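## Task

Boxes sit on the desk, each marked with a letter on its bottom face. Move the one marked K onto the counter and make sure every other box ends up on the desk again. At the end the utility cart must be standing upright, and the robot must not have tipped over or be leaning. Anything resting in place only because the robot is holding or pressing it does not count.

## Robot and tools

ROBOT. A Hello Robot Stretch 4 with a single arm. It has an omni-wheel base, a lift that slides up a mast, an arm that telescopes forward, a three-joint wrist (yaw, pitch, roll) and a two-finger gripper. It stands about 1.6 m tall, and no part of the base rim is more than 0.23 m from the base origin. It carries four cameras: head_camera, head_left_camera, head_right_camera and wrist_camera. Loose objects may occasionally get a brief external nudge.

FRAMES. Base frame: origin on the floor below the base centre, x forward, y left, z up. hand_pose is reported in this frame and marks a point between the open fingertips (URDF link pinch). With all wrist joints at 0 its axes line up with the base frame. The printed value can be somewhat wrong. The odometry frame is the base frame as it was when the scene began. Camera calibrations (K, distortion, T_world_to_cam, where world means the base frame) are given per camera and may be slightly off; the wrist camera pose is least reliable with the arm extended.

execute_actions. Argument "actions": a list holding exactly one action, or empty (then it only reports state and images). Optional "cameras": a list of camera names, or "all"; omitted or null gives every camera, [] gives none; a bad name rejects the call. One action may contain:
- "base": exactly one relative move, counted from where the base last reported itself: {"translate_m": d} straight ahead (positive forward), range -2 to 2 m; {"strafe_m": d} sideways (positive left), -2 to 2 m; {"rotate_rad": d} turn in place (positive counter-clockwise seen from above), -3.2 to 3.2 rad.
- "joints": an object of absolute joint targets, any subset: lift_m 0 to 1.2 m; arm_m 0 to 0.55 m (extension); wrist_yaw_rad -1.134 to 4.276 (0 points forward, positive turns left, 3.14 folded back, above 3.4 the arm may block it); wrist_pitch_rad -1.117 to 4.259 (0 level, 1.57 pointing down); wrist_roll_rad -1.117 to 4.259 (0 keeps fingers level, positive turns clockwise viewed from behind); gripper_m -0.038 to 0.141 m (gap between empty fingertips; negative means fingers squeeze each other). Done tolerances: ±0.004 for lift, arm and gripper, ±0.02 for yaw and roll, ±0.05 for pitch.
- "pace": "slow", "default", "fast" or "max" (base up to 0.1/0.3/0.4/0.6 m/s and 1/2/3/4 rad/s; with lift above 0.2 these caps shrink, down to 0.3 m/s and 1 rad/s at full height).
- "contact_limits": {"arm_m": value from 0 (gentlest) to 0.75 (firmest)}, default 0.5, deciding how much resistance the arm tolerates before stopping.
- Or alone: {"end_of_arm": "enable_torque"}, which re-powers any wrist or gripper motor that shut off, holding it where it is.
Base and joint motions begin together and may finish at different times; each action is capped at 15 s. Joint targets outside range are clamped and reported; any other invalid key or value rejects the call with no motion. A part you leave out may still be driving toward an earlier target. If a result reports a stop, the remaining execute_actions, wait and finished_scene calls of that same reply are skipped.

wait: {"seconds": 0 to 10}; commands nothing and returns state and images.
zoom_image: {"camera": name, "region": [x0, y0, x1, y1]} in pixels of that camera's latest full image, top-left origin, at most 504 by 504.
read_manual: {"section": "licences"}; licence texts only.
finished_scene: {"scene": 1 or 2}; ends that scene for good and reports success, then gives the next task. The goal must already hold and stay held.

RESULT LINES. base_status and joint_status: "done"; "off_target" (stopped short, may still push); "contact_stop_at_<key>" (blocked; that part goes slack, so a lift may sag under load or a base may roll); "limit_stop_at_<name>", e.g. own_body (self-collision guard, often when pitch below -0.2 with roll below -0.4 or above 4; moving away still works) or tilt (leaning over 6 degrees; lift, arm and wheels go slack); "time_out"; "torque_fault" (wrist motor overloaded and limp until enable_torque). on_its_own lists things not commanded this call; "held at" is the held target. joint_positions, hand_pose, base_odometry (wheel-count only, slip counts as motion; heading -3.142 to 3.142, positive left), turned_by_wheels versus turned_by_imu (gap over ~0.1 rad suggests a collision or slip), base_tilt in degrees (forward and right positive, fixed bias up to ~1.5). lidar_m: 12 distances in m from the base origin, sector 1 straight ahead then counter-clockwise in 30 degree steps; "-" means nothing seen or closer than 0.25 m; it misses glass, thin legs and much behind. wrist_depth_mm: 7x7 grid of median depths 100 to 2000 mm, top-left first. motor_effort: percent of max, peak in brackets, positive toward higher joint values; for wheel_0, wheel_1, wheel_2 positive turns the base right. "pictures" names the returned images in order.

GRIPPING. Close to a gripper_m below the object's width; going further below squeezes harder and pulls it inward. Neither the reading nor "done" proves a grasp; a firm grip shows in gripper_m effort. If fingertips jam on a surface, raise the lift. To unfold at scene start, send lift_m 0.4 with wrist_yaw_rad 0.

AVOID. Turning or driving with over 1 kg held and arm_m above 0.2, especially fast; sustained pushing or pulling with a high gripper; knocking over the cart; dropping, sliding or slamming boxes; hard pushes; torque faults. Release boxes so they rest by themselves.

Each tool is called after ">>>" as a command line: name --argument value for each argument, lists and objects as JSON in quotes; but a table of rows of numbers goes row by row, as --pt "numbers of a row", without its own name.

## Session

>>> execute_actions --actions '[]'

Scene clock: 0.00 s.
base_odometry: x=+0.000 y=+0.000 heading=+0.000 (m, m, rad; odometry frame)
turned_by_wheels: +0.000 (rad since the last result)
turned_by_imu: +0.000 (rad since the last result)
base_tilt: forward=+0.0 right=-0.2 (deg)
lidar_m: 1.25 1.17 1.19 2.11 2.05 1.79 2.29 2.10 2.21 1.57 1.65 1.70
base_status: not commanded
joint_positions: lift_m=+0.131 arm_m=+0.001 wrist_yaw_rad=+3.180 wrist_pitch_rad=+0.002 wrist_roll_rad=-0.001 gripper_m=+0.057
joint_status: not commanded
motor_effort: lift_m=+20 arm_m=-1 wrist_yaw_rad=+2 wrist_pitch_rad=-9 wrist_roll_rad=+0 gripper_m=-2 wheel_0=+0 wheel_1=+0 wheel_2=+0 (%)
hand_pose: x=-0.1194 y=+0.0762 z=+0.3085 quat_wxyz=(-0.019, -0.001, +0.000, +1.000) (m; base frame)
wrist_depth_mm: - 143 - - - - 1756 / - 141 150 - - - 1808 / - 109 139 - - - 1808 / - 115 138 - - - 1808 / 139 138 - - - 1983 1756 / 204 1661 1430 1464 212 1182 1060 / 202 1025 512 831 809 732 759
pictures: head_camera, head_left_camera, head_right_camera, wrist_camera
Images, in order (width x height): head_camera 420x560, head_left_camera 420x672, head_right_camera 420x672, wrist_camera 616x392.

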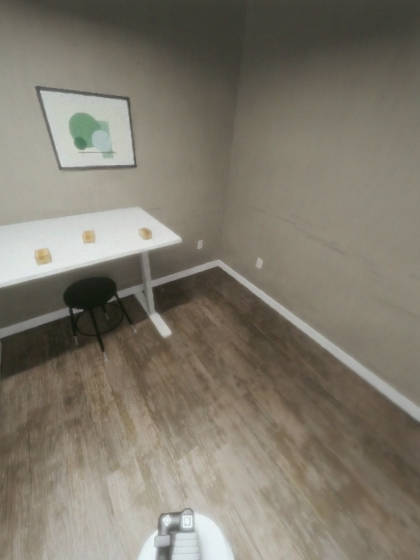

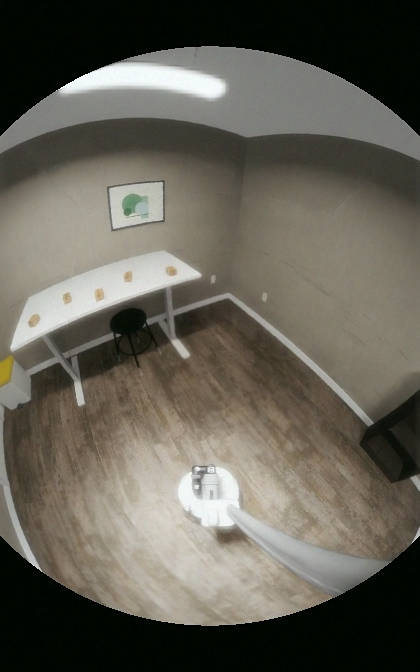

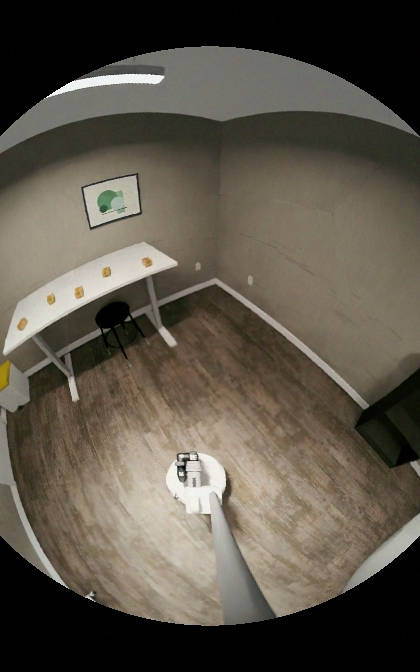

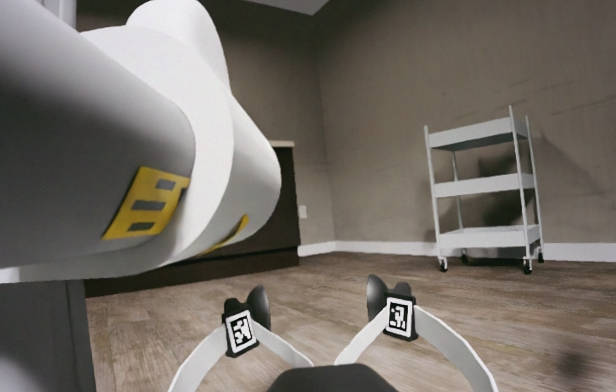

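>>> execute_actions --actions '[{"base":{"rotate_rad":0.64},"joints":{"lift_m":0.9,"wrist_yaw_rad":0,"gripper_m":0.12},"pace":"fast"}]'

Scene clock: 13.17 s.
base_odometry: x=+0.000 y=+0.000 heading=+0.640 (m, m, rad; odometry frame)
turned_by_wheels: +0.640 (rad since the last result)
turned_by_imu: +0.635 (rad since the last result)
base_tilt: forward=+0.0 right=-0.4 (deg)
lidar_m: 1.16 1.22 2.08 2.03 1.76 2.21 2.17 1.92 1.59 1.67 1.77 1.21
base_status: done
joint_positions: lift_m=+0.900 arm_m=+0.001 wrist_yaw_rad=+0.001 wrist_pitch_rad=+0.002 wrist_roll_rad=-0.001 gripper_m=+0.120
joint_status: all done
motor_effort: lift_m=+25(31) arm_m=-1(1) wrist_yaw_rad=-1(5) wrist_pitch_rad=-9(8) wrist_roll_rad=+1(1) gripper_m=-5(4) wheel_0=-2(7) wheel_1=-1(12) wheel_2=+0(8) (%)
hand_pose: x=+0.4608 y=-0.0873 z=+1.0772 quat_wxyz=(+1.000, +0.000, +0.001, +0.000) (m; base frame)
wrist_depth_mm: 1921 1863 1863 1863 1808 1756 1756 / 1921 1921 1863 1808 1756 1808 1756 / 1863 1921 1863 1808 1756 1756 1756 / 1921 1863 1808 1808 1756 1756 1708 / 1808 1808 1808 1756 1397 1618 1708 / 1863 1308 991 1756 1756 1756 1708 / 1863 1808 1808 161 1708 1756 1708
pictures: head_camera, head_left_camera, head_right_camera, wrist_camera
camera_calibration (this result's frames):
wrist_camera: T_world_to_cam=[[-0.00596338, -0.996587, -0.0823327, 0.00752725], [0.0358085, 0.0820686, -0.995983, 1.12656], [0.999341, -0.00888764, 0.0351969, -0.279907], [0, 0, 0, 1]] pos_world=[0.239427, -0.0874417, 1.13251]
Images, in order (width x height): head_camera 420x560, head_left_camera 420x672, head_right_camera 420x672, wrist_camera 616x392.

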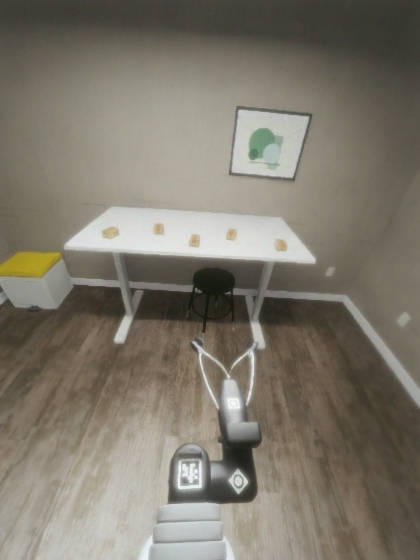

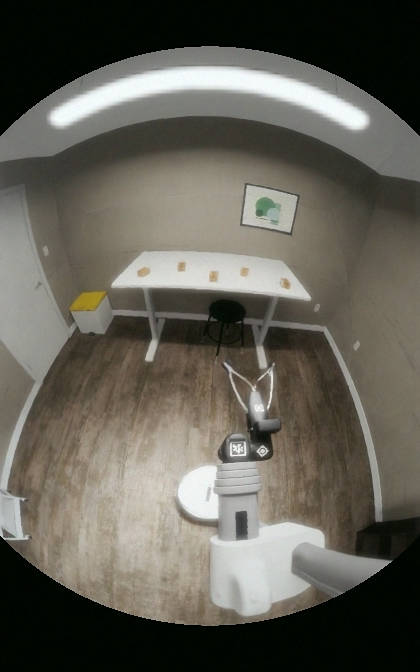

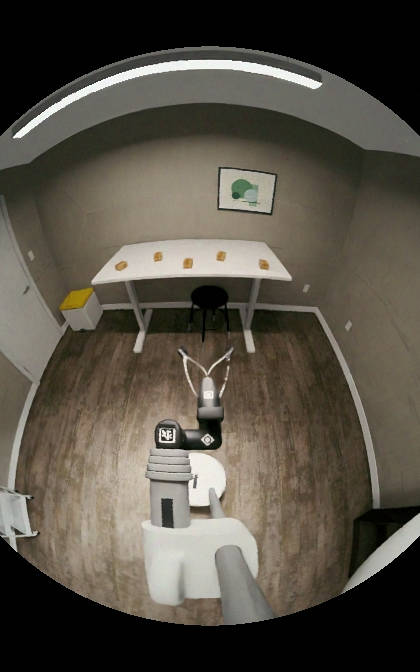

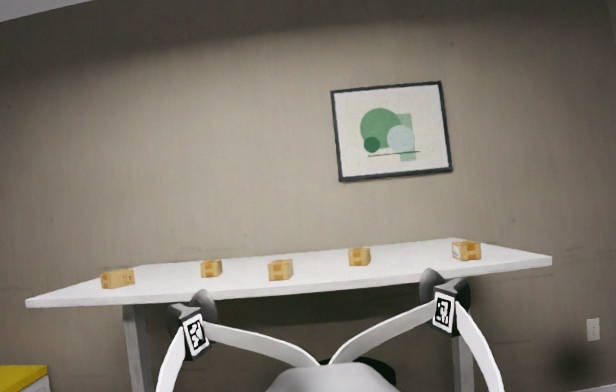

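>>> execute_actions --actions '[{"base":{"rotate_rad":-0.06},"pace":"fast"}]' --cameras '[]'

>>> execute_actions --actions '[{"base":{"translate_m":0.6},"pace":"fast"}]'

Scene clock: 18.30 s.
base_odometry: x=+0.000 y=+0.000 heading=+0.581 (m, m, rad; odometry frame)
turned_by_wheels: -0.059 (rad since the last result)
turned_by_imu: -0.057 (rad since the last result)
base_tilt: forward=+0.2 right=-0.3 (deg)
lidar_m: 1.15 1.21 2.09 2.04 1.80 2.25 2.15 2.02 1.55 1.67 1.73 1.21
base_status: done
joint_positions: lift_m=+0.900 arm_m=+0.001 wrist_yaw_rad=+0.000 wrist_pitch_rad=+0.002 wrist_roll_rad=-0.001 gripper_m=+0.120
joint_status: not commanded
motor_effort: lift_m=+25(25) arm_m=+0(1) wrist_yaw_rad=+0(0) wrist_pitch_rad=-10(8) wrist_roll_rad=+1(1) gripper_m=+4(2) wheel_0=+4(5) wheel_1=+5(4) wheel_2=+3(4) (%)
hand_pose: x=+0.4608 y=-0.0873 z=+1.0772 quat_wxyz=(+1.000, +0.000, +0.001, +0.000) (m; base frame)
wrist_depth_mm: 1808 1863 1808 1863 1863 1863 1808 / 1808 1808 1808 1808 1808 1863 1863 / 1863 1808 1808 1808 1808 1808 1808 / 1756 1756 1756 1756 1808 1808 1808 / 1808 1808 1808 1808 1397 1756 1756 / 1499 1160 960 1756 1756 1756 1756 / 1756 1708 1756 161 1756 1756 1756
pictures: none
No camera images: the call's "cameras" was empty. Leave "cameras" out to get every camera's image.

Scene clock: 21.33 s.
base_odometry: x=+0.502 y=+0.329 heading=+0.581 (m, m, rad; odometry frame)
turned_by_wheels: +0.001 (rad since the last result)
turned_by_imu: +0.000 (rad since the last result)
base_tilt: forward=+0.0 right=-0.3 (deg)
lidar_m: 0.57 0.59 0.84 2.00 2.08 2.23 2.78 2.04 1.75 1.67 0.85 0.60
base_status: done
joint_positions: lift_m=+0.900 arm_m=+0.001 wrist_yaw_rad=+0.000 wrist_pitch_rad=+0.002 wrist_roll_rad=-0.001 gripper_m=+0.120
joint_status: not commanded
motor_effort: lift_m=+25(25) arm_m=+0(1) wrist_yaw_rad=+2(1) wrist_pitch_rad=-9(9) wrist_roll_rad=+1(1) gripper_m=-4(0) wheel_0=+3(5) wheel_1=+4(9) wheel_2=+1(12) (%)
hand_pose: x=+0.4608 y=-0.0874 z=+1.0772 quat_wxyz=(+1.000, +0.000, +0.001, +0.000) (m; base frame)
wrist_depth_mm: 1182 1182 1182 1205 1182 1205 1182 / 1205 1205 1182 1182 1160 1205 1205 / 1182 1182 1182 1182 1160 1182 1182 / 1160 1160 1182 1182 1182 1182 1182 / 1160 1160 1182 1160 1160 1182 1160 / 854 809 668 699 559 517 492 / 517 469 421 162 404 382 377
pictures: head_camera, head_left_camera, head_right_camera, wrist_camera
camera_calibration (this result's frames):
wrist_camera: T_world_to_cam=[[-0.00630823, -0.996585, -0.0823326, 0.00758756], [0.0358369, 0.0820561, -0.995983, 1.12657], [0.999338, -0.00923344, 0.0351969, -0.279907], [0, 0, 0, 1]] pos_world=[0.239397, -0.0874649, 1.13252]
Images, in order (width x height): head_camera 420x560, head_left_camera 420x672, head_right_camera 420x672, wrist_camera 616x392.

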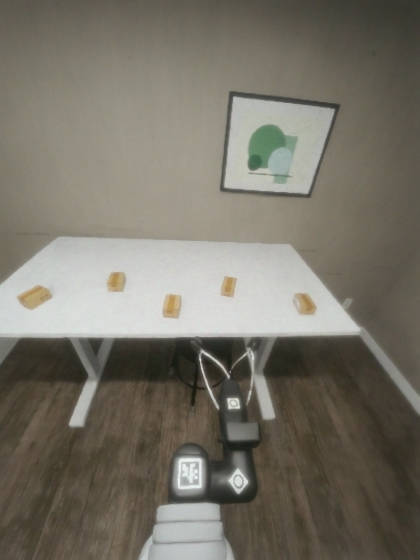

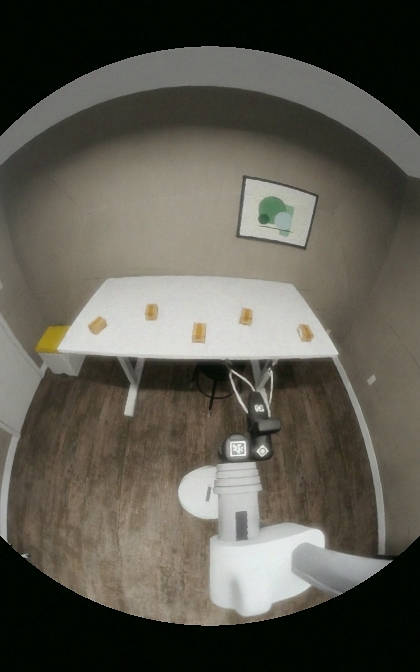

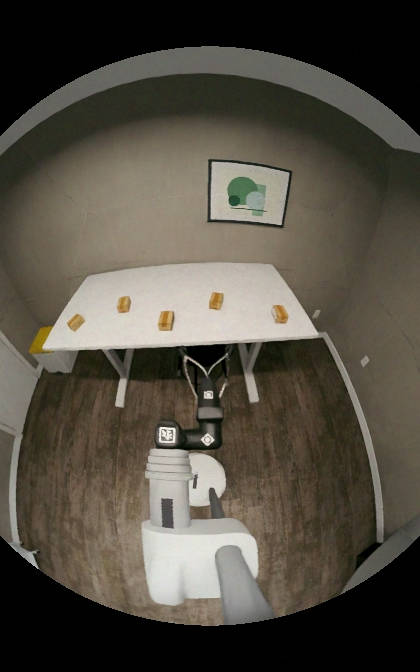

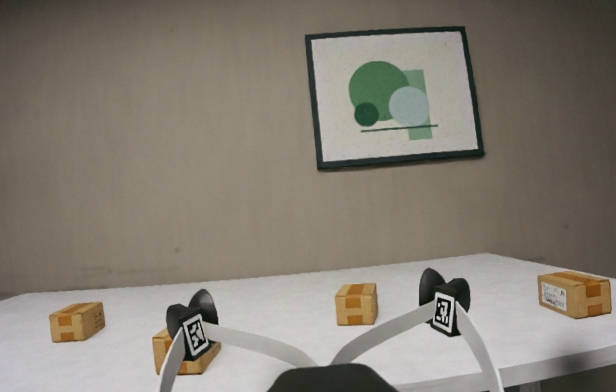

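>>> execute_actions --actions '[{"base":{"strafe_m":-0.04},"joints":{"lift_m":0.95,"wrist_pitch_rad":0.5,"arm_m":0.3},"pace":"fast"}]' --cameras '["head_camera","wrist_camera"]'

Scene clock: 35.07 s.
base_odometry: x=+0.523 y=+0.296 heading=+0.581 (m, m, rad; odometry frame)
turned_by_wheels: +0.000 (rad since the last result)
turned_by_imu: +0.001 (rad since the last result)
base_tilt: forward=+0.3 right=-0.2 (deg)
lidar_m: 0.57 0.61 0.80 2.07 2.15 2.30 2.76 1.96 1.71 1.62 0.86 0.61
base_status: done
joint_positions: lift_m=+0.950 arm_m=+0.299 wrist_yaw_rad=+0.000 wrist_pitch_rad=+0.502 wrist_roll_rad=-0.001 gripper_m=+0.120
joint_status: all done
motor_effort: lift_m=+25(25) arm_m=+5(7) wrist_yaw_rad=+2(4) wrist_pitch_rad=-6(7) wrist_roll_rad=+1(1) gripper_m=-1(2) wheel_0=+0(13) wheel_1=+0(12) wheel_2=+0(0) (%)
hand_pose: x=+0.7230 y=-0.0874 z=+0.9891 quat_wxyz=(+0.969, +0.000, +0.248, +0.000) (m; base frame)
wrist_depth_mm: 741 741 759 759 778 778 788 / 788 798 809 820 820 820 831 / 809 778 715 661 621 585 564 / 525 496 473 410 410 413 399 / 377 366 355 314 319 319 307 / 240 289 271 274 258 246 250 / 234 236 225 161 222 216 -
pictures: head_camera, wrist_camera
camera_calibration (this result's frames):
wrist_camera: T_world_to_cam=[[-0.0449922, -0.996591, -0.0691499, 0.0168987], [-0.445885, 0.0819761, -0.891329, 1.27411], [0.893959, -0.00926987, -0.448053, 0.0153275], [0, 0, 0, 1]] pos_world=[0.555164, -0.0874632, 1.14369]
Images, in order (width x height): head_camera 420x560, wrist_camera 616x392.

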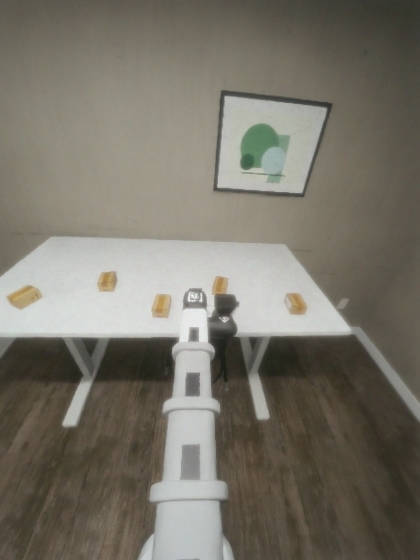

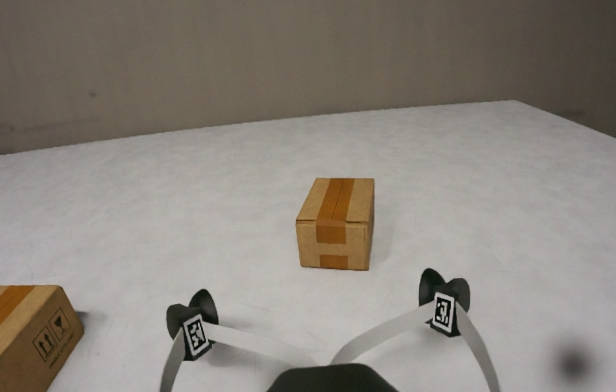

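>>> execute_actions --actions '[{"joints":{"lift_m":0.941,"wrist_yaw_rad":-0.12,"arm_m":0.425},"pace":"fast"}]' --cameras '["wrist_camera"]'

Scene clock: 42.47 s.
base_odometry: x=+0.523 y=+0.296 heading=+0.581 (m, m, rad; odometry frame)
turned_by_wheels: +0.000 (rad since the last result)
turned_by_imu: +0.001 (rad since the last result)
base_tilt: forward=+0.0 right=-0.4 (deg)
lidar_m: 0.57 0.61 0.83 2.05 2.13 2.32 2.76 1.94 1.70 1.62 0.87 0.61
base_status: not commanded
joint_positions: lift_m=+0.941 arm_m=+0.424 wrist_yaw_rad=-0.120 wrist_pitch_rad=+0.502 wrist_roll_rad=-0.001 gripper_m=+0.120
joint_status: all done
motor_effort: lift_m=+15(21) arm_m=+5(4) wrist_yaw_rad=+2(2) wrist_pitch_rad=-8(8) wrist_roll_rad=+0(1) gripper_m=+0(2) wheel_0=+0(0) wheel_1=-1(1) wheel_2=+0(0) (%)
hand_pose: x=+0.8357 y=-0.1170 z=+0.9808 quat_wxyz=(+0.967, +0.014, +0.248, -0.058) (m; base frame)
wrist_depth_mm: 597 615 647 668 699 732 759 / 627 647 683 707 741 768 798 / 661 683 683 634 591 564 539 / 504 480 452 436 413 397 384 / 359 351 340 241 317 304 294 / 279 276 248 194 215 236 239 / 236 226 215 161 212 206 -
pictures: wrist_camera
camera_calibration (this result's frames):
wrist_camera: T_world_to_cam=[[-0.163961, -0.98404, -0.0691478, 0.092743], [-0.432879, 0.134759, -0.891322, 1.31476], [0.886415, -0.11621, -0.448066, -0.0955999], [0, 0, 0, 1]] pos_world=[0.669078, -0.0970222, 1.13545]
Images, in order (width x height): wrist_camera 616x392.

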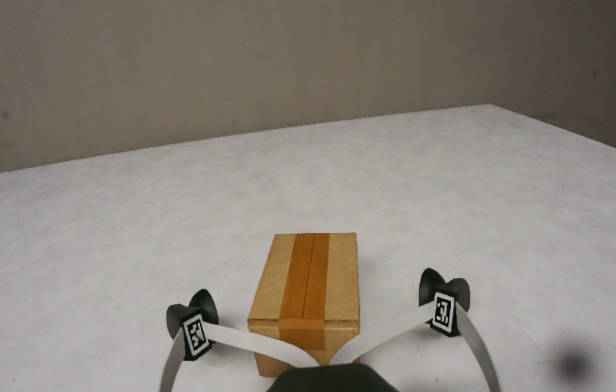

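>>> execute_actions --actions '[{"joints":{"gripper_m":0.01},"pace":"fast"}]' --cameras '["wrist_camera"]'

>>> execute_actions --actions '[{"joints":{"lift_m":1.02,"arm_m":0.3},"pace":"fast"}]' --cameras '["wrist_camera"]'

Scene clock: 45.80 s.
base_odometry: x=+0.523 y=+0.296 heading=+0.581 (m, m, rad; odometry frame)
turned_by_wheels: +0.000 (rad since the last result)
turned_by_imu: +0.001 (rad since the last result)
base_tilt: forward=+0.2 right=-0.3 (deg)
lidar_m: 0.57 0.59 0.83 2.04 2.13 2.27 2.77 1.94 1.73 1.63 0.82 0.61
base_status: not commanded
joint_positions: lift_m=+0.941 arm_m=+0.424 wrist_yaw_rad=-0.120 wrist_pitch_rad=+0.503 wrist_roll_rad=-0.001 gripper_m=+0.010
joint_status: all done
motor_effort: lift_m=+15(15) arm_m=+5(5) wrist_yaw_rad=+0(1) wrist_pitch_rad=-10(11) wrist_roll_rad=+1(1) gripper_m=-21(20) wheel_0=+0(0) wheel_1=-1(1) wheel_2=+0(0) (%)
hand_pose: x=+0.8356 y=-0.1170 z=+0.9806 quat_wxyz=(+0.967, +0.014, +0.248, -0.058) (m; base frame)
wrist_depth_mm: 597 615 640 661 699 732 750 / 627 654 683 715 741 768 798 / 668 683 676 627 591 559 539 / 496 477 452 430 413 392 382 / 359 349 340 229 312 303 293 / 278 276 262 183 183 245 239 / 236 225 181 174 204 200 -
pictures: wrist_camera
camera_calibration (this result's frames):
wrist_camera: T_world_to_cam=[[-0.16401, -0.984034, -0.069115, 0.0927354], [-0.433517, 0.134835, -0.891001, 1.31478], [0.886095, -0.116171, -0.44871, -0.0946888], [0, 0, 0, 1]] pos_world=[0.66909, -0.0970235, 1.13539]
Images, in order (width x height): wrist_camera 616x392.

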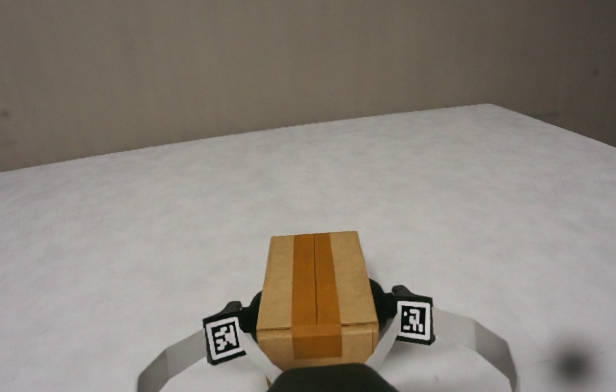

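Scene clock: 47.00 s.
base_odometry: x=+0.523 y=+0.296 heading=+0.581 (m, m, rad; odometry frame)
turned_by_wheels: +0.000 (rad since the last result)
turned_by_imu: +0.000 (rad since the last result)
base_tilt: forward=+0.2 right=-0.4 (deg)
lidar_m: 0.57 0.60 0.79 2.06 2.11 2.28 2.78 1.96 1.70 1.64 0.85 0.59
base_status: not commanded
joint_positions: lift_m=+1.020 arm_m=+0.301 wrist_yaw_rad=-0.120 wrist_pitch_rad=+0.503 wrist_roll_rad=-0.001 gripper_m=+0.010
joint_status: all done
motor_effort: lift_m=+25(30) arm_m=-5(6) wrist_yaw_rad=+3(0) wrist_pitch_rad=-11(9) wrist_roll_rad=+1(0) gripper_m=-20(20) wheel_0=+0(0) wheel_1=-1(1) wheel_2=+0(0) (%)
hand_pose: x=+0.7122 y=-0.1171 z=+1.0588 quat_wxyz=(+0.967, +0.015, +0.248, -0.058) (m; base frame)
wrist_depth_mm: 699 723 759 788 820 842 891 / 732 768 798 831 866 904 946 / 778 820 842 866 842 878 1008 / 715 668 640 609 580 559 535 / 508 496 480 229 442 427 415 / 397 389 370 183 184 347 338 / 332 319 181 173 287 283 291
pictures: wrist_camera
camera_calibration (this result's frames):
wrist_camera: T_world_to_cam=[[-0.164357, -0.983977, -0.0691026, 0.0780673], [-0.433716, 0.135009, -0.890877, 1.33095], [0.885933, -0.116451, -0.448957, 0.0500223], [0, 0, 0, 1]] pos_world=[0.545768, -0.0970487, 1.21356]
Images, in order (width x height): wrist_camera 616x392.

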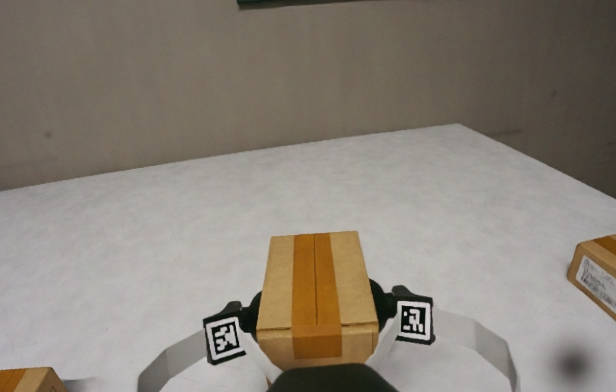

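>>> execute_actions --actions '[{"joints":{"wrist_pitch_rad":-0.6,"wrist_roll_rad":2.6},"pace":"fast"}]' --cameras '["head_camera","head_left_camera"]'

Scene clock: 50.07 s.
base_odometry: x=+0.523 y=+0.296 heading=+0.581 (m, m, rad; odometry frame)
turned_by_wheels: +0.000 (rad since the last result)
turned_by_imu: +0.001 (rad since the last result)
base_tilt: forward=+0.0 right=-0.5 (deg)
lidar_m: 0.55 0.63 0.79 2.07 2.11 2.28 2.78 1.95 1.70 1.62 0.89 0.59
base_status: not commanded
joint_positions: lift_m=+1.020 arm_m=+0.301 wrist_yaw_rad=-0.120 wrist_pitch_rad=-0.597 wrist_roll_rad=+2.600 gripper_m=+0.010
joint_status: all done
motor_effort: lift_m=+25(25) arm_m=-5(5) wrist_yaw_rad=+2(2) wrist_pitch_rad=-10(19) wrist_roll_rad=+1(6) gripper_m=-19(21) wheel_0=+0(0) wheel_1=-1(1) wheel_2=+0(0) (%)
hand_pose: x=+0.6981 y=-0.1154 z=+1.3600 quat_wxyz=(+0.272, +0.915, -0.134, +0.268) (m; base frame)
wrist_depth_mm: 1118 1008 904 820 768 707 668 / 1205 1098 960 866 798 750 691 / 1366 1205 1025 917 854 788 741 / 1499 1308 1138 1008 917 842 778 / 1397 1430 1255 229 976 891 831 / 1229 1366 1281 183 184 946 891 / 1098 1160 183 173 1098 991 931
pictures: head_camera, head_left_camera
Images, in order (width x height): head_camera 420x560, head_left_camera 420x672.

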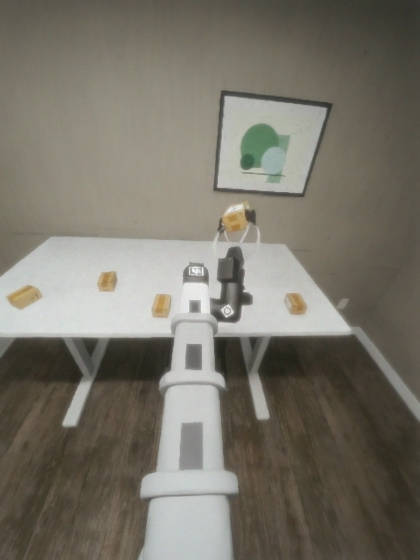

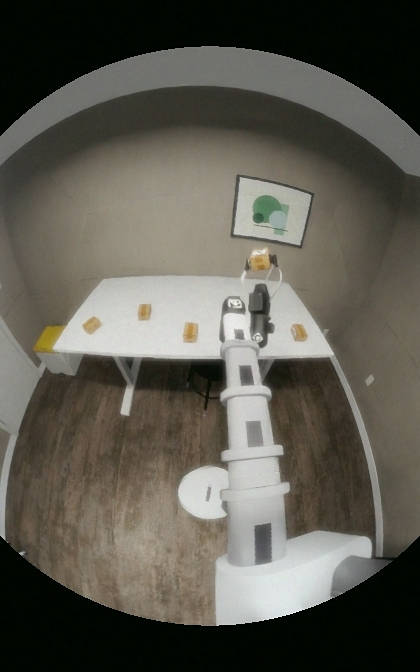

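Too grazing. Retract the arm and tilt more.

>>> execute_actions --actions '[{"joints":{"wrist_pitch_rad":-1.05,"wrist_roll_rad":3.0,"arm_m":0.1,"lift_m":0.95},"pace":"fast"}]' --cameras '["head_camera"]'

Scene clock: 52.67 s.
base_odometry: x=+0.523 y=+0.296 heading=+0.581 (m, m, rad; odometry frame)
turned_by_wheels: +0.000 (rad since the last result)
turned_by_imu: +0.001 (rad since the last result)
base_tilt: forward=-0.1 right=-0.4 (deg)
lidar_m: 0.55 0.59 0.82 2.06 2.12 2.29 2.76 1.95 1.71 1.62 0.83 0.60
base_status: not commanded
joint_positions: lift_m=+0.950 arm_m=+0.101 wrist_yaw_rad=-0.120 wrist_pitch_rad=-1.048 wrist_roll_rad=+3.000 gripper_m=+0.010
joint_status: all done
motor_effort: lift_m=+16(27) arm_m=-4(7) wrist_yaw_rad=+1(0) wrist_pitch_rad=-6(16) wrist_roll_rad=+1(6) gripper_m=-21(17) wheel_0=+0(0) wheel_1=-1(1) wheel_2=+0(0) (%)
hand_pose: x=+0.4042 y=-0.1040 z=+1.3786 quat_wxyz=(+0.091, +0.860, -0.087, +0.495) (m; base frame)
wrist_depth_mm: 1308 1255 1229 1160 1098 1042 991 / 1576 1499 1397 1336 1255 1160 1118 / 1708 1661 1661 1618 1499 1397 1336 / 1537 1537 1576 1576 1576 1618 1537 / 1397 1397 1430 229 1430 1430 1430 / 1255 1255 1255 183 183 1308 1281 / 1182 1182 181 174 1160 1160 1205
pictures: head_camera
Images, in order (width x height): head_camera 420x560.

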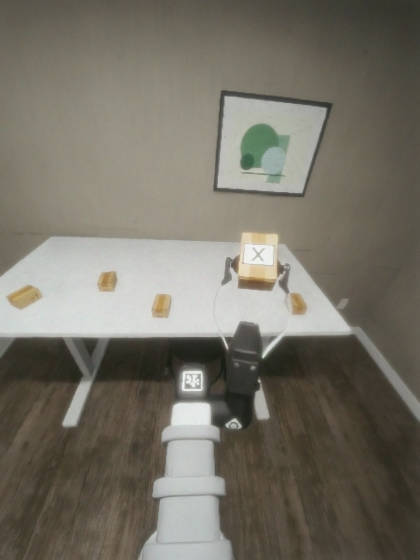

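>>> zoom_image --camera "head_camera" --region '[215, 215, 305, 305]'

Region (215, 215, 305, 305) of head_camera's 420x560 image, scaled by 5.600, with more detail than that image has.

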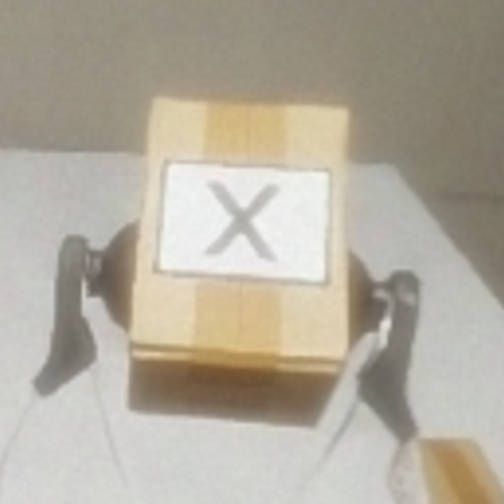

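>>> execute_actions --actions '[{"joints":{"wrist_pitch_rad":0.5,"wrist_roll_rad":0.0,"arm_m":0.4,"lift_m":0.99},"pace":"fast"}]' --cameras '[]'

>>> execute_actions --actions '[{"joints":{"lift_m":0.943},"pace":"slow"}]' --cameras '["wrist_camera"]'

Scene clock: 60.10 s.
base_odometry: x=+0.523 y=+0.296 heading=+0.581 (m, m, rad; odometry frame)
turned_by_wheels: +0.000 (rad since the last result)
turned_by_imu: +0.001 (rad since the last result)
base_tilt: forward=+0.2 right=-0.2 (deg)
lidar_m: 0.56 0.60 0.83 2.05 2.15 2.29 2.78 1.95 1.70 1.62 0.86 0.58
base_status: not commanded
joint_positions: lift_m=+0.990 arm_m=+0.399 wrist_yaw_rad=-0.120 wrist_pitch_rad=+0.503 wrist_roll_rad=+0.000 gripper_m=+0.010
joint_status: all done
motor_effort: lift_m=+25(29) arm_m=+5(4) wrist_yaw_rad=+1(4) wrist_pitch_rad=-8(10) wrist_roll_rad=+0(4) gripper_m=-17(21) wheel_0=+0(0) wheel_1=-1(1) wheel_2=+0(0) (%)
hand_pose: x=+0.8106 y=-0.1170 z=+1.0289 quat_wxyz=(+0.967, +0.015, +0.248, -0.058) (m; base frame)
wrist_depth_mm: 621 634 668 699 723 750 778 / 647 676 707 732 768 798 831 / 691 723 750 768 741 707 878 / 634 603 569 539 521 492 477 / 452 439 427 229 392 379 370 / 351 347 327 184 184 307 298 / 296 285 182 173 255 250 -
pictures: none
No camera images: the call's "cameras" was empty. Leave "cameras" out to get every camera's image.

Scene clock: 61.37 s.
base_odometry: x=+0.523 y=+0.296 heading=+0.581 (m, m, rad; odometry frame)
turned_by_wheels: +0.000 (rad since the last result)
turned_by_imu: +0.000 (rad since the last result)
base_tilt: forward=+0.1 right=-0.3 (deg)
lidar_m: 0.56 0.57 0.84 2.08 2.14 2.30 2.76 1.96 1.71 1.63 0.87 0.61
base_status: not commanded
joint_positions: lift_m=+0.943 arm_m=+0.399 wrist_yaw_rad=-0.120 wrist_pitch_rad=+0.503 wrist_roll_rad=+0.000 gripper_m=+0.010
joint_status: all done
motor_effort: lift_m=+15(24) arm_m=+5(5) wrist_yaw_rad=+2(1) wrist_pitch_rad=-8(10) wrist_roll_rad=+0(0) gripper_m=-17(21) wheel_0=+0(0) wheel_1=-1(1) wheel_2=+0(0) (%)
hand_pose: x=+0.8106 y=-0.1170 z=+0.9826 quat_wxyz=(+0.967, +0.015, +0.248, -0.058) (m; base frame)
wrist_depth_mm: 615 640 668 691 723 741 788 / 647 676 707 750 768 788 831 / 691 707 683 634 603 564 544 / 504 480 455 436 418 397 384 / 362 353 342 229 315 306 296 / 283 278 263 183 184 248 241 / 238 228 181 174 206 202 -
pictures: wrist_camera
camera_calibration (this result's frames):
wrist_camera: T_world_to_cam=[[-0.164503, -0.983884, -0.0700834, 0.0901514], [-0.433445, 0.135929, -0.89087, 1.30565], [0.886038, -0.116174, -0.44882, -0.0714861], [0, 0, 0, 1]] pos_world=[0.644096, -0.0970817, 1.1374]
Images, in order (width x height): wrist_camera 616x392.

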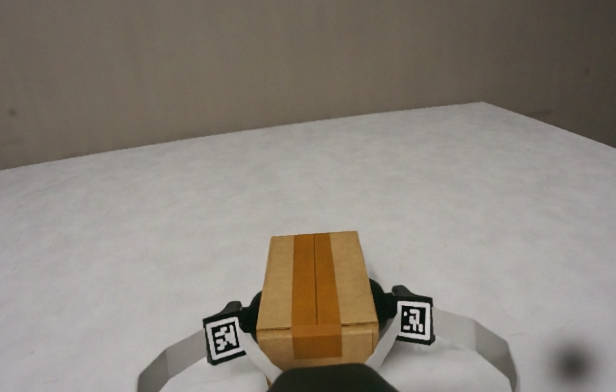

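>>> execute_actions --actions '[{"joints":{"gripper_m":0.1},"pace":"fast"}]' --cameras '[]'

>>> execute_actions --actions '[{"joints":{"arm_m":0.13,"lift_m":0.96,"gripper_m":0.12},"pace":"fast"}]' --cameras '["wrist_camera"]'

>>> execute_actions --actions '[{"base":{"strafe_m":0.225},"joints":{"wrist_yaw_rad":0,"lift_m":0.95},"pace":"fast"}]' --cameras '["head_camera","wrist_camera"]'

Scene clock: 67.60 s.
base_odometry: x=+0.523 y=+0.296 heading=+0.581 (m, m, rad; odometry frame)
turned_by_wheels: +0.000 (rad since the last result)
turned_by_imu: +0.001 (rad since the last result)
base_tilt: forward=+0.1 right=-0.3 (deg)
lidar_m: 0.56 0.58 0.82 2.07 2.14 2.29 2.77 1.95 1.70 1.63 0.88 0.62
base_status: not commanded
joint_positions: lift_m=+0.943 arm_m=+0.399 wrist_yaw_rad=-0.120 wrist_pitch_rad=+0.502 wrist_roll_rad=+0.000 gripper_m=+0.100
joint_status: all done
motor_effort: lift_m=+15(15) arm_m=+5(5) wrist_yaw_rad=+0(1) wrist_pitch_rad=-10(10) wrist_roll_rad=+0(0) gripper_m=-5(22) wheel_0=+0(0) wheel_1=-1(0) wheel_2=+0(0) (%)
hand_pose: x=+0.8107 y=-0.1170 z=+0.9827 quat_wxyz=(+0.967, +0.015, +0.248, -0.058) (m; base frame)
wrist_depth_mm: 615 634 668 699 723 750 778 / 654 676 707 732 768 798 831 / 691 699 683 640 603 569 549 / 508 480 459 436 418 399 387 / 366 353 343 247 315 307 297 / 282 279 260 197 198 243 242 / 238 236 217 161 213 204 -
pictures: none
No camera images: the call's "cameras" was empty. Leave "cameras" out to get every camera's image.

Scene clock: 69.23 s.
base_odometry: x=+0.523 y=+0.296 heading=+0.581 (m, m, rad; odometry frame)
turned_by_wheels: +0.000 (rad since the last result)
turned_by_imu: +0.000 (rad since the last result)
base_tilt: forward=-0.1 right=-0.1 (deg)
lidar_m: 0.54 0.60 0.81 2.06 2.11 2.29 2.77 1.94 1.70 1.62 0.86 0.61
base_status: not commanded
joint_positions: lift_m=+0.960 arm_m=+0.131 wrist_yaw_rad=-0.120 wrist_pitch_rad=+0.502 wrist_roll_rad=+0.000 gripper_m=+0.120
joint_status: all done
motor_effort: lift_m=+25(24) arm_m=-5(6) wrist_yaw_rad=+3(0) wrist_pitch_rad=-8(9) wrist_roll_rad=+0(0) gripper_m=-2(4) wheel_0=+0(0) wheel_1=-1(1) wheel_2=+0(0) (%)
hand_pose: x=+0.5423 y=-0.1171 z=+0.9990 quat_wxyz=(+0.967, +0.015, +0.248, -0.058) (m; base frame)
wrist_depth_mm: 854 866 917 946 991 1025 1060 / 891 917 960 1008 1025 1078 1118 / 904 820 750 699 654 615 597 / 554 525 492 449 455 430 404 / 322 382 375 362 349 338 353 / 309 306 296 306 307 1464 1499 / 274 289 691 161 1118 1255 1255
pictures: wrist_camera
camera_calibration (this result's frames):
wrist_camera: T_world_to_cam=[[-0.164829, -0.983828, -0.0700944, 0.0472608], [-0.432878, 0.136014, -0.891132, 1.2039], [0.886255, -0.116542, -0.448297, 0.172836], [0, 0, 0, 1]] pos_world=[0.375755, -0.0971079, 1.15363]
Images, in order (width x height): wrist_camera 616x392.

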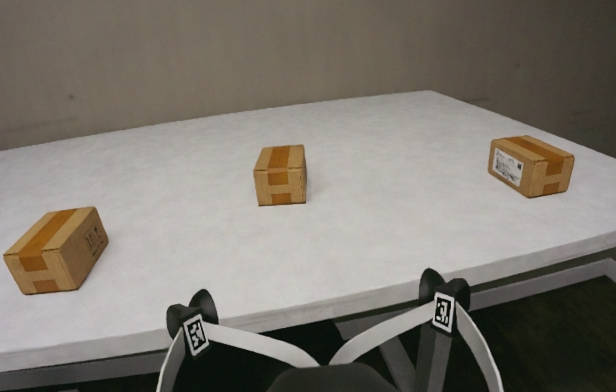

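Scene clock: 71.10 s.
base_odometry: x=+0.400 y=+0.484 heading=+0.581 (m, m, rad; odometry frame)
turned_by_wheels: +0.000 (rad since the last result)
turned_by_imu: +0.001 (rad since the last result)
base_tilt: forward=+0.3 right=-0.2 (deg)
lidar_m: 0.57 0.60 0.78 1.84 1.93 2.04 2.77 2.28 1.94 1.84 0.85 0.62
base_status: done
joint_positions: lift_m=+0.950 arm_m=+0.131 wrist_yaw_rad=+0.000 wrist_pitch_rad=+0.502 wrist_roll_rad=+0.000 gripper_m=+0.120
joint_status: all done
motor_effort: lift_m=+16(20) arm_m=-5(4) wrist_yaw_rad=+3(8) wrist_pitch_rad=-8(8) wrist_roll_rad=+0(0) gripper_m=+0(1) wheel_0=-1(10) wheel_1=+2(12) wheel_2=+0(0) (%)
hand_pose: x=+0.5546 y=-0.0875 z=+0.9897 quat_wxyz=(+0.969, +0.000, +0.248, +0.000) (m; base frame)
wrist_depth_mm: 891 891 917 917 931 946 946 / 946 946 976 976 960 976 976 / 878 798 723 668 627 484 569 / 530 466 480 362 433 415 402 / 379 370 357 332 334 320 309 / 294 290 281 286 281 285 831 / 750 1336 1308 161 668 676 917
pictures: head_camera, wrist_camera
camera_calibration (this result's frames):
wrist_camera: T_world_to_cam=[[-0.0460222, -0.996479, -0.0700845, 0.0107449], [-0.445911, 0.083274, -0.891195, 1.1996], [0.893893, -0.00976331, -0.448173, 0.166261], [0, 0, 0, 1]] pos_world=[0.386791, -0.0875654, 1.14435]
Images, in order (width x height): head_camera 420x560, wrist_camera 616x392.

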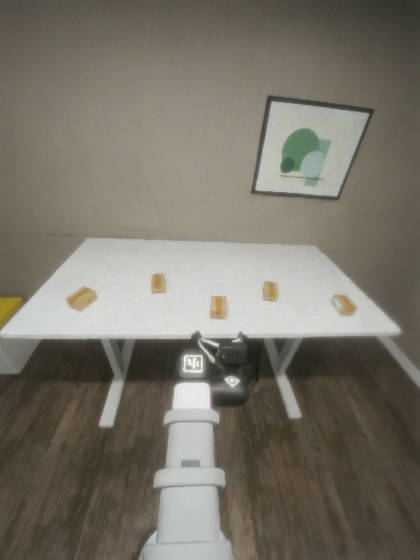

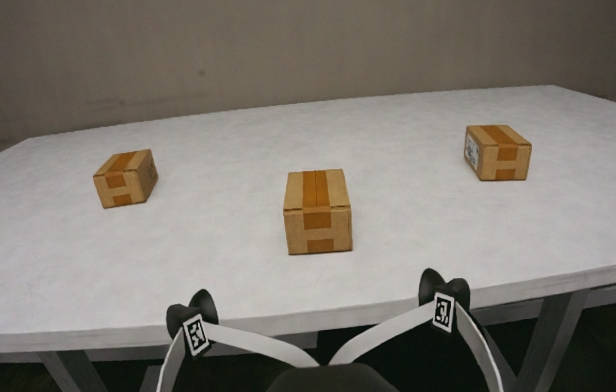

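>>> execute_actions --actions '[{"joints":{"lift_m":0.941,"arm_m":0.272,"gripper_m":0.1,"wrist_yaw_rad":-0.03},"pace":"fast"}]' --cameras '["wrist_camera"]'

>>> execute_actions --actions '[{"joints":{"gripper_m":0.01},"pace":"fast"}]' --cameras '["wrist_camera"]'

Scene clock: 75.20 s.
base_odometry: x=+0.400 y=+0.484 heading=+0.581 (m, m, rad; odometry frame)
turned_by_wheels: +0.000 (rad since the last result)
turned_by_imu: +0.001 (rad since the last result)
base_tilt: forward=+0.1 right=-0.4 (deg)
lidar_m: 0.55 0.59 0.79 1.82 1.94 2.03 2.76 2.27 1.94 1.86 0.88 0.61
base_status: not commanded
joint_positions: lift_m=+0.941 arm_m=+0.271 wrist_yaw_rad=-0.030 wrist_pitch_rad=+0.502 wrist_roll_rad=+0.000 gripper_m=+0.100
joint_status: all done
motor_effort: lift_m=+15(12) arm_m=+5(5) wrist_yaw_rad=+2(2) wrist_pitch_rad=-8(7) wrist_roll_rad=+0(0) gripper_m=+1(2) wheel_0=-1(1) wheel_1=+2(2) wheel_2=+0(0) (%)
hand_pose: x=+0.6922 y=-0.0949 z=+0.9808 quat_wxyz=(+0.969, +0.004, +0.248, -0.014) (m; base frame)
wrist_depth_mm: 750 759 778 798 809 831 842 / 798 809 831 842 842 854 866 / 820 750 683 634 591 564 544 / 373 473 455 433 413 379 315 / 327 351 342 242 315 306 294 / 279 276 258 194 198 241 239 / 236 234 216 161 211 204 -
pictures: wrist_camera
camera_calibration (this result's frames):
wrist_camera: T_world_to_cam=[[-0.075411, -0.994687, -0.0700825, 0.0295675], [-0.443155, 0.0963918, -0.891248, 1.25308], [0.893268, -0.0361525, -0.448069, 0.0370004], [0, 0, 0, 1]] pos_world=[0.524486, -0.0900383, 1.13545]
Images, in order (width x height): wrist_camera 616x392.

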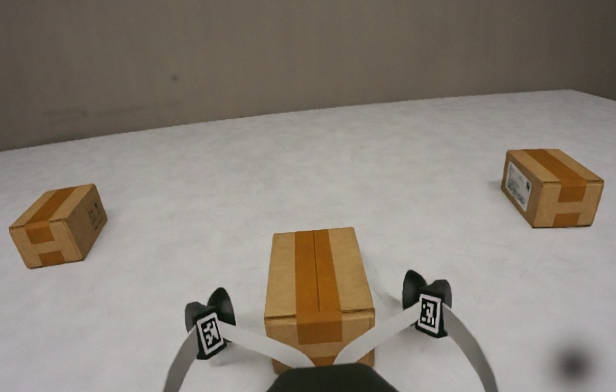

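Scene clock: 76.90 s.
base_odometry: x=+0.400 y=+0.484 heading=+0.581 (m, m, rad; odometry frame)
turned_by_wheels: +0.000 (rad since the last result)
turned_by_imu: +0.000 (rad since the last result)
base_tilt: forward=-0.1 right=-0.3 (deg)
lidar_m: 0.56 0.60 0.80 1.84 1.96 2.03 2.78 2.26 1.95 1.85 0.87 0.59
base_status: not commanded
joint_positions: lift_m=+0.941 arm_m=+0.271 wrist_yaw_rad=-0.030 wrist_pitch_rad=+0.503 wrist_roll_rad=+0.000 gripper_m=+0.010
joint_status: all done
motor_effort: lift_m=+15(15) arm_m=+5(5) wrist_yaw_rad=+1(1) wrist_pitch_rad=-11(10) wrist_roll_rad=+0(0) gripper_m=-17(22) wheel_0=-1(1) wheel_1=+2(2) wheel_2=+0(0) (%)
hand_pose: x=+0.6921 y=-0.0949 z=+0.9806 quat_wxyz=(+0.968, +0.004, +0.249, -0.014) (m; base frame)
wrist_depth_mm: 750 759 788 798 809 820 831 / 798 798 831 842 854 854 854 / 820 750 676 634 591 564 535 / 368 469 452 430 413 377 317 / 325 351 340 230 312 303 293 / 279 276 262 184 184 245 239 / 236 226 183 179 204 198 -
pictures: wrist_camera
camera_calibration (this result's frames):
wrist_camera: T_world_to_cam=[[-0.0754727, -0.994685, -0.0700421, 0.0295496], [-0.44394, 0.0964151, -0.890854, 1.25298], [0.892873, -0.0361407, -0.448857, 0.0380564], [0, 0, 0, 1]] pos_world=[0.5245, -0.0900388, 1.13538]
Images, in order (width x height): wrist_camera 616x392.

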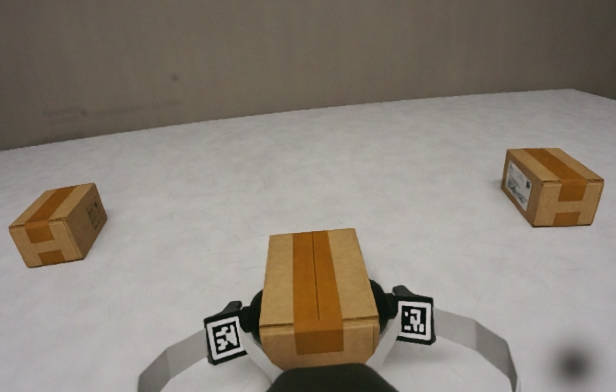

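>>> execute_actions --actions '[{"joints":{"wrist_pitch_rad":-1.05,"wrist_roll_rad":2.9,"arm_m":0.1,"lift_m":0.965},"pace":"fast"}]' --cameras '["head_camera"]'

>>> zoom_image --camera "head_camera" --region '[190, 190, 310, 310]'

Scene clock: 82.43 s.
base_odometry: x=+0.400 y=+0.484 heading=+0.581 (m, m, rad; odometry frame)
turned_by_wheels: +0.000 (rad since the last result)
turned_by_imu: +0.001 (rad since the last result)
base_tilt: forward=+0.1 right=-0.5 (deg)
lidar_m: 0.55 0.58 0.79 1.83 1.93 2.05 2.77 2.25 1.93 1.86 0.86 0.58
base_status: not commanded
joint_positions: lift_m=+0.965 arm_m=+0.101 wrist_yaw_rad=-0.030 wrist_pitch_rad=-1.048 wrist_roll_rad=+2.900 gripper_m=+0.010
joint_status: all done
motor_effort: lift_m=+25(27) arm_m=-4(7) wrist_yaw_rad=+3(2) wrist_pitch_rad=-7(16) wrist_roll_rad=+2(6) gripper_m=-19(22) wheel_0=-1(1) wheel_1=+2(2) wheel_2=+0(0) (%)
hand_pose: x=+0.4131 y=-0.0917 z=+1.3927 quat_wxyz=(+0.112, +0.858, -0.073, +0.495) (m; base frame)
wrist_depth_mm: 1308 1255 1182 1138 1078 1025 976 / 1499 1464 1397 1308 1255 1160 1118 / 1618 1661 1661 1576 1464 1366 1308 / 1464 1499 1499 1537 1576 1576 1576 / 1336 1336 1366 229 1430 1464 1499 / 1205 1229 1255 184 184 1336 1336 / 1118 1138 183 179 1182 1182 1255
pictures: head_camera
Images, in order (width x height): head_camera 420x560.

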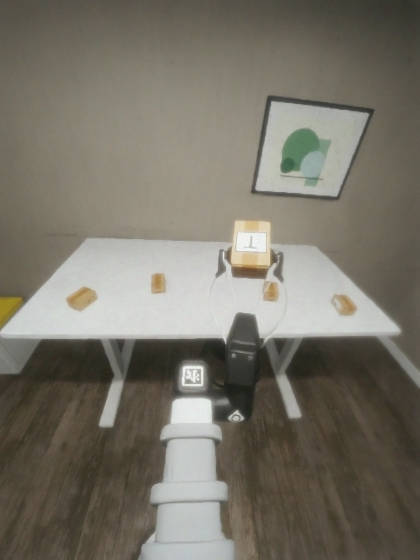

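Region (190, 190, 310, 310) of head_camera's 420x560 image, scaled by 4.200, with more detail than that image has.

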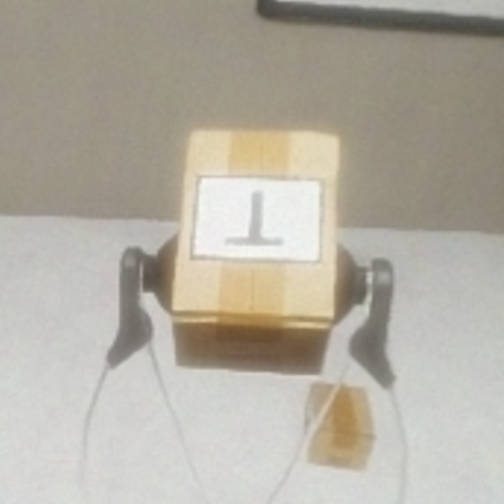

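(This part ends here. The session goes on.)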